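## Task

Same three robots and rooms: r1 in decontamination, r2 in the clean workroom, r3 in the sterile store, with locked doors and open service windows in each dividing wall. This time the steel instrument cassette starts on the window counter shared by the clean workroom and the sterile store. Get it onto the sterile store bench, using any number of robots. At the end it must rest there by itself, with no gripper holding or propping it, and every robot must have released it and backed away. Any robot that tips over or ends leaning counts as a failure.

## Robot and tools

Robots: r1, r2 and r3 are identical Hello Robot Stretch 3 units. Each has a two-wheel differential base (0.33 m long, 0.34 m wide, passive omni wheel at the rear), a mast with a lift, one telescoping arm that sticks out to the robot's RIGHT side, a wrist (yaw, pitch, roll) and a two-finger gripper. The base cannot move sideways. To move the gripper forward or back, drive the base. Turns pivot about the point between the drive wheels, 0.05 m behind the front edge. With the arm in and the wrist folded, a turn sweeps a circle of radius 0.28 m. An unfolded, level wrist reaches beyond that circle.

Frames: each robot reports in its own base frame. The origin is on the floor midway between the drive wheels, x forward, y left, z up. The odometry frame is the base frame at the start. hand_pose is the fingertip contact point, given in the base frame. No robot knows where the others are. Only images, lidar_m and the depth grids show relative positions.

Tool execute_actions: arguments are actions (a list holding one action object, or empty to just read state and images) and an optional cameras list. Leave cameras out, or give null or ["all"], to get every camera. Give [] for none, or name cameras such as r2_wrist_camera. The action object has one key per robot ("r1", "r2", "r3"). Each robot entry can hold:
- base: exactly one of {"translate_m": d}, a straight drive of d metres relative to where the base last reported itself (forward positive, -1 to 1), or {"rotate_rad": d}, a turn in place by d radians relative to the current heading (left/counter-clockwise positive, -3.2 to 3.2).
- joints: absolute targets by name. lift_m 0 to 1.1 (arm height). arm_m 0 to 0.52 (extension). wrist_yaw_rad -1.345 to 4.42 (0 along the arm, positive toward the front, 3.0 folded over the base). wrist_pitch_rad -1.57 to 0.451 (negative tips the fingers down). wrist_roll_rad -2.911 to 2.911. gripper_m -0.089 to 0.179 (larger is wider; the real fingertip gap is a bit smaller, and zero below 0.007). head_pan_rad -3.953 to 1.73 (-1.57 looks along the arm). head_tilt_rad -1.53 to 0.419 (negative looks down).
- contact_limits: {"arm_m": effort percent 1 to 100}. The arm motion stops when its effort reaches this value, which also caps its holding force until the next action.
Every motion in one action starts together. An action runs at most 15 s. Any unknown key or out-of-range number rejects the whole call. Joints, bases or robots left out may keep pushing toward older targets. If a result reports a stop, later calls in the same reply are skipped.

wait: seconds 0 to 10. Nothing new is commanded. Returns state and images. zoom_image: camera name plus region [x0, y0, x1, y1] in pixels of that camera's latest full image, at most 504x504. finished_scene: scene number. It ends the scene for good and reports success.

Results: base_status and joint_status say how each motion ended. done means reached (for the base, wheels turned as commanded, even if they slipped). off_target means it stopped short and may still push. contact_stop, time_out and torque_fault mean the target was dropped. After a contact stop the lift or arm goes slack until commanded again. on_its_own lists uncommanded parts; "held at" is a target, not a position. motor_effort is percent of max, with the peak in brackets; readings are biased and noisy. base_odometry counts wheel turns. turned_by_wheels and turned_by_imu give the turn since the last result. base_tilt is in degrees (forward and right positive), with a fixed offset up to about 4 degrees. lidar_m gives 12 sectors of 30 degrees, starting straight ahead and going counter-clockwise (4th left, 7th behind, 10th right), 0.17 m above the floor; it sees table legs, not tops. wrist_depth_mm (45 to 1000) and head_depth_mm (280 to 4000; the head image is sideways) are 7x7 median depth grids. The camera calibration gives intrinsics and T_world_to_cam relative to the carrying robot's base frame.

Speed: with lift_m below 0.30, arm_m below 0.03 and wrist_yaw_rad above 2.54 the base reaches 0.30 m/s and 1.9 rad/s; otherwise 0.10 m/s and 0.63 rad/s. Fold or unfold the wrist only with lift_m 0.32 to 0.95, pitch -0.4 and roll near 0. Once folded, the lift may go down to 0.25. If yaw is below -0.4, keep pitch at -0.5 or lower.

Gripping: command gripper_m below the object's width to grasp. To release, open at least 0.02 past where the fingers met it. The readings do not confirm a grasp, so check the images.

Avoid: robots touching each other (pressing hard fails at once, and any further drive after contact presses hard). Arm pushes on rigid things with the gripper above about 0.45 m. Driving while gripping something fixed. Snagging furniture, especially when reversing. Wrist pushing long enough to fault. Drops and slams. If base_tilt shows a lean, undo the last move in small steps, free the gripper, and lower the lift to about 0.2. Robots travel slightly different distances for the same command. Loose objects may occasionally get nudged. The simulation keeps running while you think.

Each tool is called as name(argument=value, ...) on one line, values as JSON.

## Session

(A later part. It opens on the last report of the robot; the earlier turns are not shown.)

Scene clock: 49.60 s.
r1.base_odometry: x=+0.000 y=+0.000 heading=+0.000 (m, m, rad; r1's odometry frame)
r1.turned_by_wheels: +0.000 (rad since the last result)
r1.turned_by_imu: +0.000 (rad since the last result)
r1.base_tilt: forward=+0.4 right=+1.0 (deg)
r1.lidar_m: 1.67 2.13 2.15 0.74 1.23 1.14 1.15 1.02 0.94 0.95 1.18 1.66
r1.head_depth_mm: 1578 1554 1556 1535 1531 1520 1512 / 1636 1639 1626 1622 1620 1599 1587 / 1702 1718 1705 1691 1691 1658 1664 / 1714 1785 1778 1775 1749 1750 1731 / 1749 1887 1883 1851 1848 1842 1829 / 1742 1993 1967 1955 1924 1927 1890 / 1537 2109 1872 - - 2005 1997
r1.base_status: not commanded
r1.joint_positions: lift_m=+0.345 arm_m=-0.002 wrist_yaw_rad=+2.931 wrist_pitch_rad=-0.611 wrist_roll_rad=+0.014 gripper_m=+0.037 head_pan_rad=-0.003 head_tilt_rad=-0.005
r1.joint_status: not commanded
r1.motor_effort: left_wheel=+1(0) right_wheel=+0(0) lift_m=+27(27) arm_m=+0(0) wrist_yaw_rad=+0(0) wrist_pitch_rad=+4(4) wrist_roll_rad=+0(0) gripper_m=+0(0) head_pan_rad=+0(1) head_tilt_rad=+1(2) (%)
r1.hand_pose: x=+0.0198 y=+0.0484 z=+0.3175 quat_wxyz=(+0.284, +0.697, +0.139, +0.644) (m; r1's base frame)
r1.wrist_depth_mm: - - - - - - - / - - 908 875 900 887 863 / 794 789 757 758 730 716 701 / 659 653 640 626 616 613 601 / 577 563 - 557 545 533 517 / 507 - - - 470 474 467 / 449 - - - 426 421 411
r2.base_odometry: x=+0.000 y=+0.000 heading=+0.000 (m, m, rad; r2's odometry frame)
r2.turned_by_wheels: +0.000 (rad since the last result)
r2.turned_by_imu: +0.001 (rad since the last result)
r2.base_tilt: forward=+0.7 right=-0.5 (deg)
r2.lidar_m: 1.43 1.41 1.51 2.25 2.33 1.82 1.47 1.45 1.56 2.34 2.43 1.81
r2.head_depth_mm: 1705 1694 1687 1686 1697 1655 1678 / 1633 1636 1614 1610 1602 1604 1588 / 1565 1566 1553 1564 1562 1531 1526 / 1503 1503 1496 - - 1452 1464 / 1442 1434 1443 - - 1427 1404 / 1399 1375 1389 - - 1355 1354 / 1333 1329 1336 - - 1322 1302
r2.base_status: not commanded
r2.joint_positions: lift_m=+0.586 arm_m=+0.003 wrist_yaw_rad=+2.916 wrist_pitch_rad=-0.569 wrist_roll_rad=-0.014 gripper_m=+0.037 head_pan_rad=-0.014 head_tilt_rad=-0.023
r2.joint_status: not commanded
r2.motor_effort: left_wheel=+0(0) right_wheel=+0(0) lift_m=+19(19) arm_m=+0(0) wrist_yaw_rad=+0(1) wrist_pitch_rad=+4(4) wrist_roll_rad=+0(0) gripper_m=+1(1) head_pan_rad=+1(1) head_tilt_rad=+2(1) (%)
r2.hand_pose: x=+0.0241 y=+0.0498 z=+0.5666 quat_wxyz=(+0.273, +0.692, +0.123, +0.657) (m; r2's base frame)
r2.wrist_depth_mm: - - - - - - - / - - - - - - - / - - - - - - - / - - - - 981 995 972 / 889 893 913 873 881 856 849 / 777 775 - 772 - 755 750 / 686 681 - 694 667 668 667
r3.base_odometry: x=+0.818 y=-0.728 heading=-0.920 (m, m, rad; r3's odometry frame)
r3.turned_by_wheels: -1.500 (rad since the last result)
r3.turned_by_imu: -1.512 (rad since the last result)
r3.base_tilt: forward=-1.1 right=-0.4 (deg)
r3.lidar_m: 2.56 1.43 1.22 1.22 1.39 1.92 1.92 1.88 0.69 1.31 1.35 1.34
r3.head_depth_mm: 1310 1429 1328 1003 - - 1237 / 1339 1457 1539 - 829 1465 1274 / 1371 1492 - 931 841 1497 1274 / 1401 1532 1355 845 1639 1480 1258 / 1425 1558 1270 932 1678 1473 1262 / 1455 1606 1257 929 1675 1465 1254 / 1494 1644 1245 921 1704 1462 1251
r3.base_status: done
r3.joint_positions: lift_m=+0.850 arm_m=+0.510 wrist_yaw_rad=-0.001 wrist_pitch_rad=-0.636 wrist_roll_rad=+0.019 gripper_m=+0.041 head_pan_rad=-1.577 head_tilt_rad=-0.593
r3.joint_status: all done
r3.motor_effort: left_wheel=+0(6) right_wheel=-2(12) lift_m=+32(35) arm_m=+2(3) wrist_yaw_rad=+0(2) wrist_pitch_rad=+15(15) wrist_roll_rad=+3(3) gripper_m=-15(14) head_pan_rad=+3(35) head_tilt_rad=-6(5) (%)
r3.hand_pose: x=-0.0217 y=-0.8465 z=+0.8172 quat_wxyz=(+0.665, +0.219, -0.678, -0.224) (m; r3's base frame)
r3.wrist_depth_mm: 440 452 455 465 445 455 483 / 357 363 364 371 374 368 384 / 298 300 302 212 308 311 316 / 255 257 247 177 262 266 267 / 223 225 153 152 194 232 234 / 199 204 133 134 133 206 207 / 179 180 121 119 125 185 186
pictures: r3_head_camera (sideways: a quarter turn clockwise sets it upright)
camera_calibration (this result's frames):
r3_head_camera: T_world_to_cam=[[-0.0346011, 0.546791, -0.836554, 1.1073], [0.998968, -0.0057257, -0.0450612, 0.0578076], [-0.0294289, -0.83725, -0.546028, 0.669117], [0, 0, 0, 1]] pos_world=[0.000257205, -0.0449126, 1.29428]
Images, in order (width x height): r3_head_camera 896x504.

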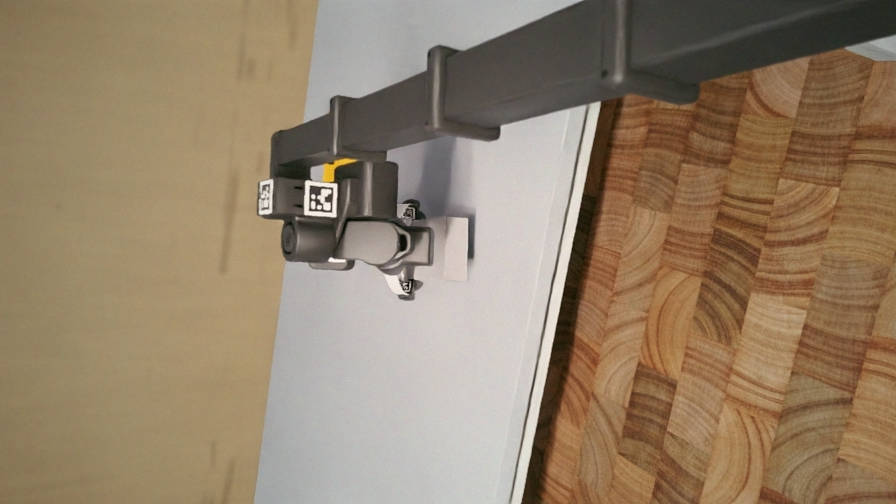

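execute_actions(actions=[{"r3":{"joints":{"lift_m":0.815}}}], cameras=[])

execute_actions(actions=[{"r3":{"joints":{"gripper_m":0.11}}}], cameras=[])

execute_actions(actions=[{"r3":{"joints":{"lift_m":0.95,"arm_m":0.26}}}], cameras=["r3_wrist_camera"])

Scene clock: 51.00 s.
r1.base_odometry: x=+0.000 y=+0.000 heading=+0.000 (m, m, rad; r1's odometry frame)
r1.turned_by_wheels: +0.000 (rad since the last result)
r1.turned_by_imu: +0.000 (rad since the last result)
r1.base_tilt: forward=+0.3 right=+1.0 (deg)
r1.lidar_m: 1.67 2.13 2.15 0.74 1.23 1.14 1.15 1.02 0.93 0.95 1.18 1.66
r1.head_depth_mm: 1580 1555 1553 1533 1526 1521 1514 / 1647 1645 1634 1619 1620 1599 1585 / 1697 1719 1703 1690 1685 1664 1659 / 1736 1793 1778 1778 1751 1734 1736 / 1747 1899 1875 1873 1834 1817 1820 / 1743 1979 1954 1939 1923 1910 1894 / 1548 2073 1852 - - 2035 1992
r1.base_status: not commanded
r1.joint_positions: lift_m=+0.345 arm_m=-0.002 wrist_yaw_rad=+2.931 wrist_pitch_rad=-0.611 wrist_roll_rad=+0.014 gripper_m=+0.037 head_pan_rad=-0.003 head_tilt_rad=-0.005
r1.joint_status: not commanded
r1.motor_effort: left_wheel=+1(1) right_wheel=+0(1) lift_m=+27(27) arm_m=+0(0) wrist_yaw_rad=+0(0) wrist_pitch_rad=+3(4) wrist_roll_rad=+0(0) gripper_m=+0(0) head_pan_rad=+0(0) head_tilt_rad=+1(0) (%)
r1.hand_pose: x=+0.0198 y=+0.0484 z=+0.3175 quat_wxyz=(+0.284, +0.697, +0.139, +0.644) (m; r1's base frame)
r1.wrist_depth_mm: - - - - - - - / - - 929 871 894 880 865 / 814 765 764 744 731 710 699 / 658 651 639 632 616 593 589 / 579 570 - 561 553 526 516 / 503 - - - 469 474 467 / 458 - - - 428 417 415
r2.base_odometry: x=+0.000 y=+0.000 heading=+0.000 (m, m, rad; r2's odometry frame)
r2.turned_by_wheels: +0.000 (rad since the last result)
r2.turned_by_imu: +0.000 (rad since the last result)
r2.base_tilt: forward=+0.7 right=-0.4 (deg)
r2.lidar_m: 1.42 1.41 1.51 2.25 2.32 1.82 1.46 1.45 1.56 2.34 2.43 1.81
r2.head_depth_mm: 1702 1692 1686 1694 1674 1673 1673 / 1640 1623 1617 1604 1599 1601 1587 / 1572 1562 1539 1570 1553 1533 1520 / 1498 1493 1492 - - 1453 1458 / 1448 1439 1449 - - 1426 1412 / 1390 1387 1393 - - 1365 1357 / 1341 1330 1337 - - 1320 1309
r2.base_status: not commanded
r2.joint_positions: lift_m=+0.586 arm_m=+0.003 wrist_yaw_rad=+2.916 wrist_pitch_rad=-0.569 wrist_roll_rad=-0.014 gripper_m=+0.037 head_pan_rad=-0.014 head_tilt_rad=-0.023
r2.joint_status: not commanded
r2.motor_effort: left_wheel=+0(0) right_wheel=+0(0) lift_m=+18(19) arm_m=+0(0) wrist_yaw_rad=+0(0) wrist_pitch_rad=+4(4) wrist_roll_rad=-1(0) gripper_m=+0(0) head_pan_rad=+0(0) head_tilt_rad=+1(2) (%)
r2.hand_pose: x=+0.0241 y=+0.0498 z=+0.5666 quat_wxyz=(+0.273, +0.692, +0.123, +0.657) (m; r2's base frame)
r2.wrist_depth_mm: - - - - - - - / - - - - - - - / - - - - - - - / - - - - 986 992 987 / 900 888 903 871 881 866 842 / 776 769 - 764 - 753 758 / 697 687 - 690 682 671 670
r3.base_odometry: x=+0.818 y=-0.728 heading=-0.920 (m, m, rad; r3's odometry frame)
r3.turned_by_wheels: +0.000 (rad since the last result)
r3.turned_by_imu: +0.000 (rad since the last result)
r3.base_tilt: forward=-1.2 right=-0.5 (deg)
r3.lidar_m: 2.56 1.44 1.22 1.22 1.39 1.92 1.92 1.87 0.69 1.31 1.36 1.33
r3.head_depth_mm: 1307 1433 1327 966 807 - - / 1340 1450 1381 - - 1490 1269 / 1374 1492 1580 909 843 1488 1266 / 1398 1519 1395 856 1632 1480 1261 / 1420 1567 1275 934 1669 1470 1261 / 1459 1593 1263 927 1674 1466 1249 / 1488 1650 1247 920 1701 1460 1245
r3.base_status: not commanded
r3.joint_positions: lift_m=+0.815 arm_m=+0.510 wrist_yaw_rad=-0.002 wrist_pitch_rad=-0.630 wrist_roll_rad=+0.019 gripper_m=+0.041 head_pan_rad=-1.577 head_tilt_rad=-0.593
r3.joint_status: all done
r3.motor_effort: left_wheel=+0(0) right_wheel=-1(2) lift_m=+29(31) arm_m=+2(2) wrist_yaw_rad=+3(3) wrist_pitch_rad=+13(15) wrist_roll_rad=+3(3) gripper_m=-15(15) head_pan_rad=+3(3) head_tilt_rad=-5(6) (%)
r3.hand_pose: x=-0.0220 y=-0.8475 z=+0.7834 quat_wxyz=(+0.666, +0.216, -0.679, -0.222) (m; r3's base frame)
r3.wrist_depth_mm: 369 377 385 392 361 354 407 / 298 302 303 309 315 315 319 / 248 250 246 203 257 259 263 / 212 213 209 174 219 221 223 / 186 187 154 151 173 193 193 / 165 169 135 133 134 170 171 / 149 149 122 120 125 152 154
pictures: none
No camera images: the call's "cameras" was empty. Leave "cameras" out to get every camera's image.

Scene clock: 52.20 s.
r1.base_odometry: x=+0.000 y=+0.000 heading=+0.000 (m, m, rad; r1's odometry frame)
r1.turned_by_wheels: +0.000 (rad since the last result)
r1.turned_by_imu: +0.000 (rad since the last result)
r1.base_tilt: forward=+0.4 right=+0.9 (deg)
r1.lidar_m: 1.67 2.12 2.15 0.74 1.24 1.14 1.15 1.02 0.94 0.94 1.18 1.66
r1.head_depth_mm: 1584 1567 1548 1530 1530 1512 1519 / 1639 1635 1633 1624 1607 1608 1579 / 1688 1715 1713 1699 1684 1674 1658 / 1744 1799 1789 1762 1767 1759 1724 / 1745 1864 1850 1854 1833 1834 1833 / 1742 1974 1954 1954 1933 1925 1908 / 1525 2088 1852 - - 1995 2017
r1.base_status: not commanded
r1.joint_positions: lift_m=+0.345 arm_m=-0.002 wrist_yaw_rad=+2.931 wrist_pitch_rad=-0.611 wrist_roll_rad=+0.014 gripper_m=+0.037 head_pan_rad=-0.003 head_tilt_rad=-0.005
r1.joint_status: not commanded
r1.motor_effort: left_wheel=+0(1) right_wheel=+1(0) lift_m=+27(27) arm_m=+0(0) wrist_yaw_rad=+0(0) wrist_pitch_rad=+4(3) wrist_roll_rad=+0(0) gripper_m=+0(0) head_pan_rad=+0(0) head_tilt_rad=+0(2) (%)
r1.hand_pose: x=+0.0198 y=+0.0484 z=+0.3175 quat_wxyz=(+0.284, +0.697, +0.139, +0.644) (m; r1's base frame)
r1.wrist_depth_mm: - - - - - - - / 971 - 919 888 884 871 838 / 791 789 765 743 714 698 712 / 664 651 654 639 619 611 603 / 567 568 - 562 545 523 521 / 506 - - - 460 470 470 / 452 - - - 429 418 416
r2.base_odometry: x=+0.000 y=+0.000 heading=+0.000 (m, m, rad; r2's odometry frame)
r2.turned_by_wheels: +0.000 (rad since the last result)
r2.turned_by_imu: +0.000 (rad since the last result)
r2.base_tilt: forward=+0.7 right=-0.5 (deg)
r2.lidar_m: 1.43 1.41 1.52 2.25 2.32 1.82 1.47 1.45 1.56 2.33 2.43 1.80
r2.head_depth_mm: 1706 1697 1690 1696 1680 1681 1668 / 1625 1629 1616 1616 1614 1596 1584 / 1561 1572 1555 1555 1542 1537 1522 / 1501 1485 1492 - - 1453 1455 / 1452 1446 1448 - - 1422 1409 / 1392 1388 1387 - - 1363 1361 / 1334 1330 1339 - - 1323 1312
r2.base_status: not commanded
r2.joint_positions: lift_m=+0.586 arm_m=+0.003 wrist_yaw_rad=+2.916 wrist_pitch_rad=-0.569 wrist_roll_rad=-0.014 gripper_m=+0.037 head_pan_rad=-0.014 head_tilt_rad=-0.023
r2.joint_status: not commanded
r2.motor_effort: left_wheel=+0(0) right_wheel=+0(1) lift_m=+19(19) arm_m=+0(0) wrist_yaw_rad=+0(0) wrist_pitch_rad=+4(4) wrist_roll_rad=-1(0) gripper_m=+0(1) head_pan_rad=+0(0) head_tilt_rad=+2(1) (%)
r2.hand_pose: x=+0.0241 y=+0.0498 z=+0.5666 quat_wxyz=(+0.273, +0.692, +0.123, +0.657) (m; r2's base frame)
r2.wrist_depth_mm: - - - - - - - / - - - - - - - / - - - - - - - / - - - - 997 - - / 891 886 898 872 893 856 856 / 763 770 - 759 - 767 751 / 684 694 - 699 666 674 672
r3.base_odometry: x=+0.818 y=-0.728 heading=-0.920 (m, m, rad; r3's odometry frame)
r3.turned_by_wheels: +0.000 (rad since the last result)
r3.turned_by_imu: +0.000 (rad since the last result)
r3.base_tilt: forward=-1.1 right=-0.5 (deg)
r3.lidar_m: 2.55 1.43 1.22 1.22 1.39 1.92 1.92 1.89 0.70 1.31 1.35 1.33
r3.head_depth_mm: 1313 1425 1327 967 804 - - / 1346 1457 1382 - - 1490 1275 / 1364 1498 1583 912 842 1484 1266 / 1395 1530 1396 862 1640 1486 1260 / 1426 1563 1276 934 1676 1480 1262 / 1454 1603 1259 928 1671 1461 1251 / 1496 1650 1250 922 1708 1466 1249
r3.base_status: not commanded
r3.joint_positions: lift_m=+0.815 arm_m=+0.510 wrist_yaw_rad=+0.001 wrist_pitch_rad=-0.619 wrist_roll_rad=+0.019 gripper_m=+0.110 head_pan_rad=-1.577 head_tilt_rad=-0.593
r3.joint_status: all done
r3.motor_effort: left_wheel=+1(1) right_wheel=-3(4) lift_m=+29(28) arm_m=+2(2) wrist_yaw_rad=-2(3) wrist_pitch_rad=+8(13) wrist_roll_rad=+3(2) gripper_m=+0(81) head_pan_rad=+3(3) head_tilt_rad=-5(5) (%)
r3.hand_pose: x=-0.0213 y=-0.8495 z=+0.7857 quat_wxyz=(+0.667, +0.214, -0.680, -0.217) (m; r3's base frame)
r3.wrist_depth_mm: 385 393 396 405 369 357 424 / 305 308 313 317 322 329 328 / 254 256 249 209 264 265 270 / 217 218 206 177 222 225 228 / 189 195 157 154 189 196 197 / 168 - 139 136 144 173 174 / - 151 122 122 148 154 156
pictures: none
No camera images: the call's "cameras" was empty. Leave "cameras" out to get every camera's image.

Scene clock: 55.27 s.
r1.base_odometry: x=+0.000 y=+0.000 heading=+0.000 (m, m, rad; r1's odometry frame)
r1.turned_by_wheels: +0.000 (rad since the last result)
r1.turned_by_imu: +0.000 (rad since the last result)
r1.base_tilt: forward=+0.4 right=+0.9 (deg)
r1.lidar_m: 1.67 2.12 2.16 0.74 1.24 1.14 1.15 1.02 0.94 0.94 1.18 1.66
r1.head_depth_mm: 1571 1560 1539 1530 1535 1513 1501 / 1646 1637 1629 1623 1609 1606 1596 / 1699 1709 1703 1688 1685 1673 1661 / 1739 1793 1789 1766 1761 1753 1733 / 1728 1881 1852 1863 1847 1832 1802 / 1750 1975 1968 1966 1912 1922 1912 / 1528 2093 1840 - - 2024 1992
r1.base_status: not commanded
r1.joint_positions: lift_m=+0.345 arm_m=-0.002 wrist_yaw_rad=+2.931 wrist_pitch_rad=-0.611 wrist_roll_rad=+0.014 gripper_m=+0.037 head_pan_rad=-0.003 head_tilt_rad=-0.005
r1.joint_status: not commanded
r1.motor_effort: left_wheel=+1(1) right_wheel=+0(1) lift_m=+27(27) arm_m=+0(0) wrist_yaw_rad=+0(0) wrist_pitch_rad=+3(4) wrist_roll_rad=+0(0) gripper_m=+1(0) head_pan_rad=+0(0) head_tilt_rad=+1(1) (%)
r1.hand_pose: x=+0.0198 y=+0.0484 z=+0.3175 quat_wxyz=(+0.284, +0.697, +0.139, +0.644) (m; r1's base frame)
r1.wrist_depth_mm: - - - - - - - / - - 959 882 880 875 857 / 810 780 757 732 752 717 691 / 657 668 647 631 614 618 592 / 564 572 - 557 544 532 519 / 500 - - - 462 471 465 / 455 - - - 424 418 420
r2.base_odometry: x=+0.000 y=+0.000 heading=+0.000 (m, m, rad; r2's odometry frame)
r2.turned_by_wheels: +0.000 (rad since the last result)
r2.turned_by_imu: +0.001 (rad since the last result)
r2.base_tilt: forward=+0.6 right=-0.6 (deg)
r2.lidar_m: 1.43 1.41 1.52 2.24 2.32 1.82 1.47 1.45 1.56 2.33 2.43 1.81
r2.head_depth_mm: 1710 1706 1705 1688 1678 1689 1662 / 1634 1626 1617 1627 1621 1600 1593 / 1569 1564 1553 1553 1555 1520 1529 / 1506 1499 1480 - - 1458 1461 / 1436 1433 1447 - - 1423 1411 / 1394 1384 1391 - - 1354 1357 / 1348 1338 1338 - - 1325 1298
r2.base_status: not commanded
r2.joint_positions: lift_m=+0.586 arm_m=+0.003 wrist_yaw_rad=+2.916 wrist_pitch_rad=-0.569 wrist_roll_rad=-0.014 gripper_m=+0.037 head_pan_rad=-0.014 head_tilt_rad=-0.023
r2.joint_status: not commanded
r2.motor_effort: left_wheel=+0(0) right_wheel=+0(0) lift_m=+19(19) arm_m=+0(0) wrist_yaw_rad=-1(0) wrist_pitch_rad=+4(4) wrist_roll_rad=+0(1) gripper_m=+0(0) head_pan_rad=+0(0) head_tilt_rad=+2(1) (%)
r2.hand_pose: x=+0.0241 y=+0.0498 z=+0.5666 quat_wxyz=(+0.273, +0.692, +0.123, +0.657) (m; r2's base frame)
r2.wrist_depth_mm: - - - - - - - / - - - - - - - / - - - - - - - / - - - - - 994 - / 870 885 914 855 886 862 864 / 773 777 - 764 - 755 749 / 694 685 - 697 682 669 663
r3.base_odometry: x=+0.818 y=-0.728 heading=-0.920 (m, m, rad; r3's odometry frame)
r3.turned_by_wheels: +0.000 (rad since the last result)
r3.turned_by_imu: +0.001 (rad since the last result)
r3.base_tilt: forward=-1.2 right=-0.4 (deg)
r3.lidar_m: 2.56 1.44 1.22 1.22 1.40 1.92 1.92 1.88 0.70 1.31 1.36 1.33
r3.head_depth_mm: 1311 1431 - - 805 1500 1147 / 1337 1452 - 890 825 1499 1276 / 1367 1487 - 881 843 1489 1268 / 1397 1520 1434 864 1645 1479 1263 / 1429 1565 1278 921 1677 1476 1253 / 1461 1610 1262 928 1660 1468 1251 / 1497 1643 1250 924 1705 1462 1245
r3.base_status: not commanded
r3.joint_positions: lift_m=+0.950 arm_m=+0.260 wrist_yaw_rad=+0.001 wrist_pitch_rad=-0.617 wrist_roll_rad=+0.019 gripper_m=+0.110 head_pan_rad=-1.577 head_tilt_rad=-0.593
r3.joint_status: all done
r3.motor_effort: left_wheel=+1(1) right_wheel=-3(3) lift_m=+39(38) arm_m=-3(5) wrist_yaw_rad=-1(3) wrist_pitch_rad=+7(8) wrist_roll_rad=+3(3) gripper_m=+0(0) head_pan_rad=+3(2) head_tilt_rad=-6(6) (%)
r3.hand_pose: x=-0.0214 y=-0.6003 z=+0.9206 quat_wxyz=(+0.667, +0.213, -0.680, -0.217) (m; r3's base frame)
r3.wrist_depth_mm: 693 731 736 744 750 764 909 / 566 571 583 584 593 604 660 / 467 477 474 448 487 496 496 / 399 402 405 375 418 417 418 / 355 359 348 353 361 362 364 / - - 325 313 316 320 321 / - 969 - - 304 289 286
pictures: r3_wrist_camera
camera_calibration (this result's frames):
r3_wrist_camera: T_world_to_cam=[[-0.999565, 0.0259611, 0.0140069, -0.0264396], [0.00863636, 0.711575, -0.702557, 1.10318], [-0.0282062, -0.70213, -0.711489, 0.396808], [0, 0, 0, 1]] pos_world=[-0.0247632, -0.505702, 1.05775]
Images, in order (width x height): r3_wrist_camera 644x364.

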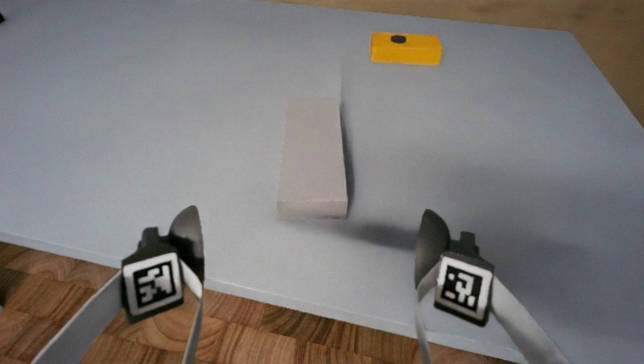

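finished_scene(scene=2)

The scene is finished: the task was done.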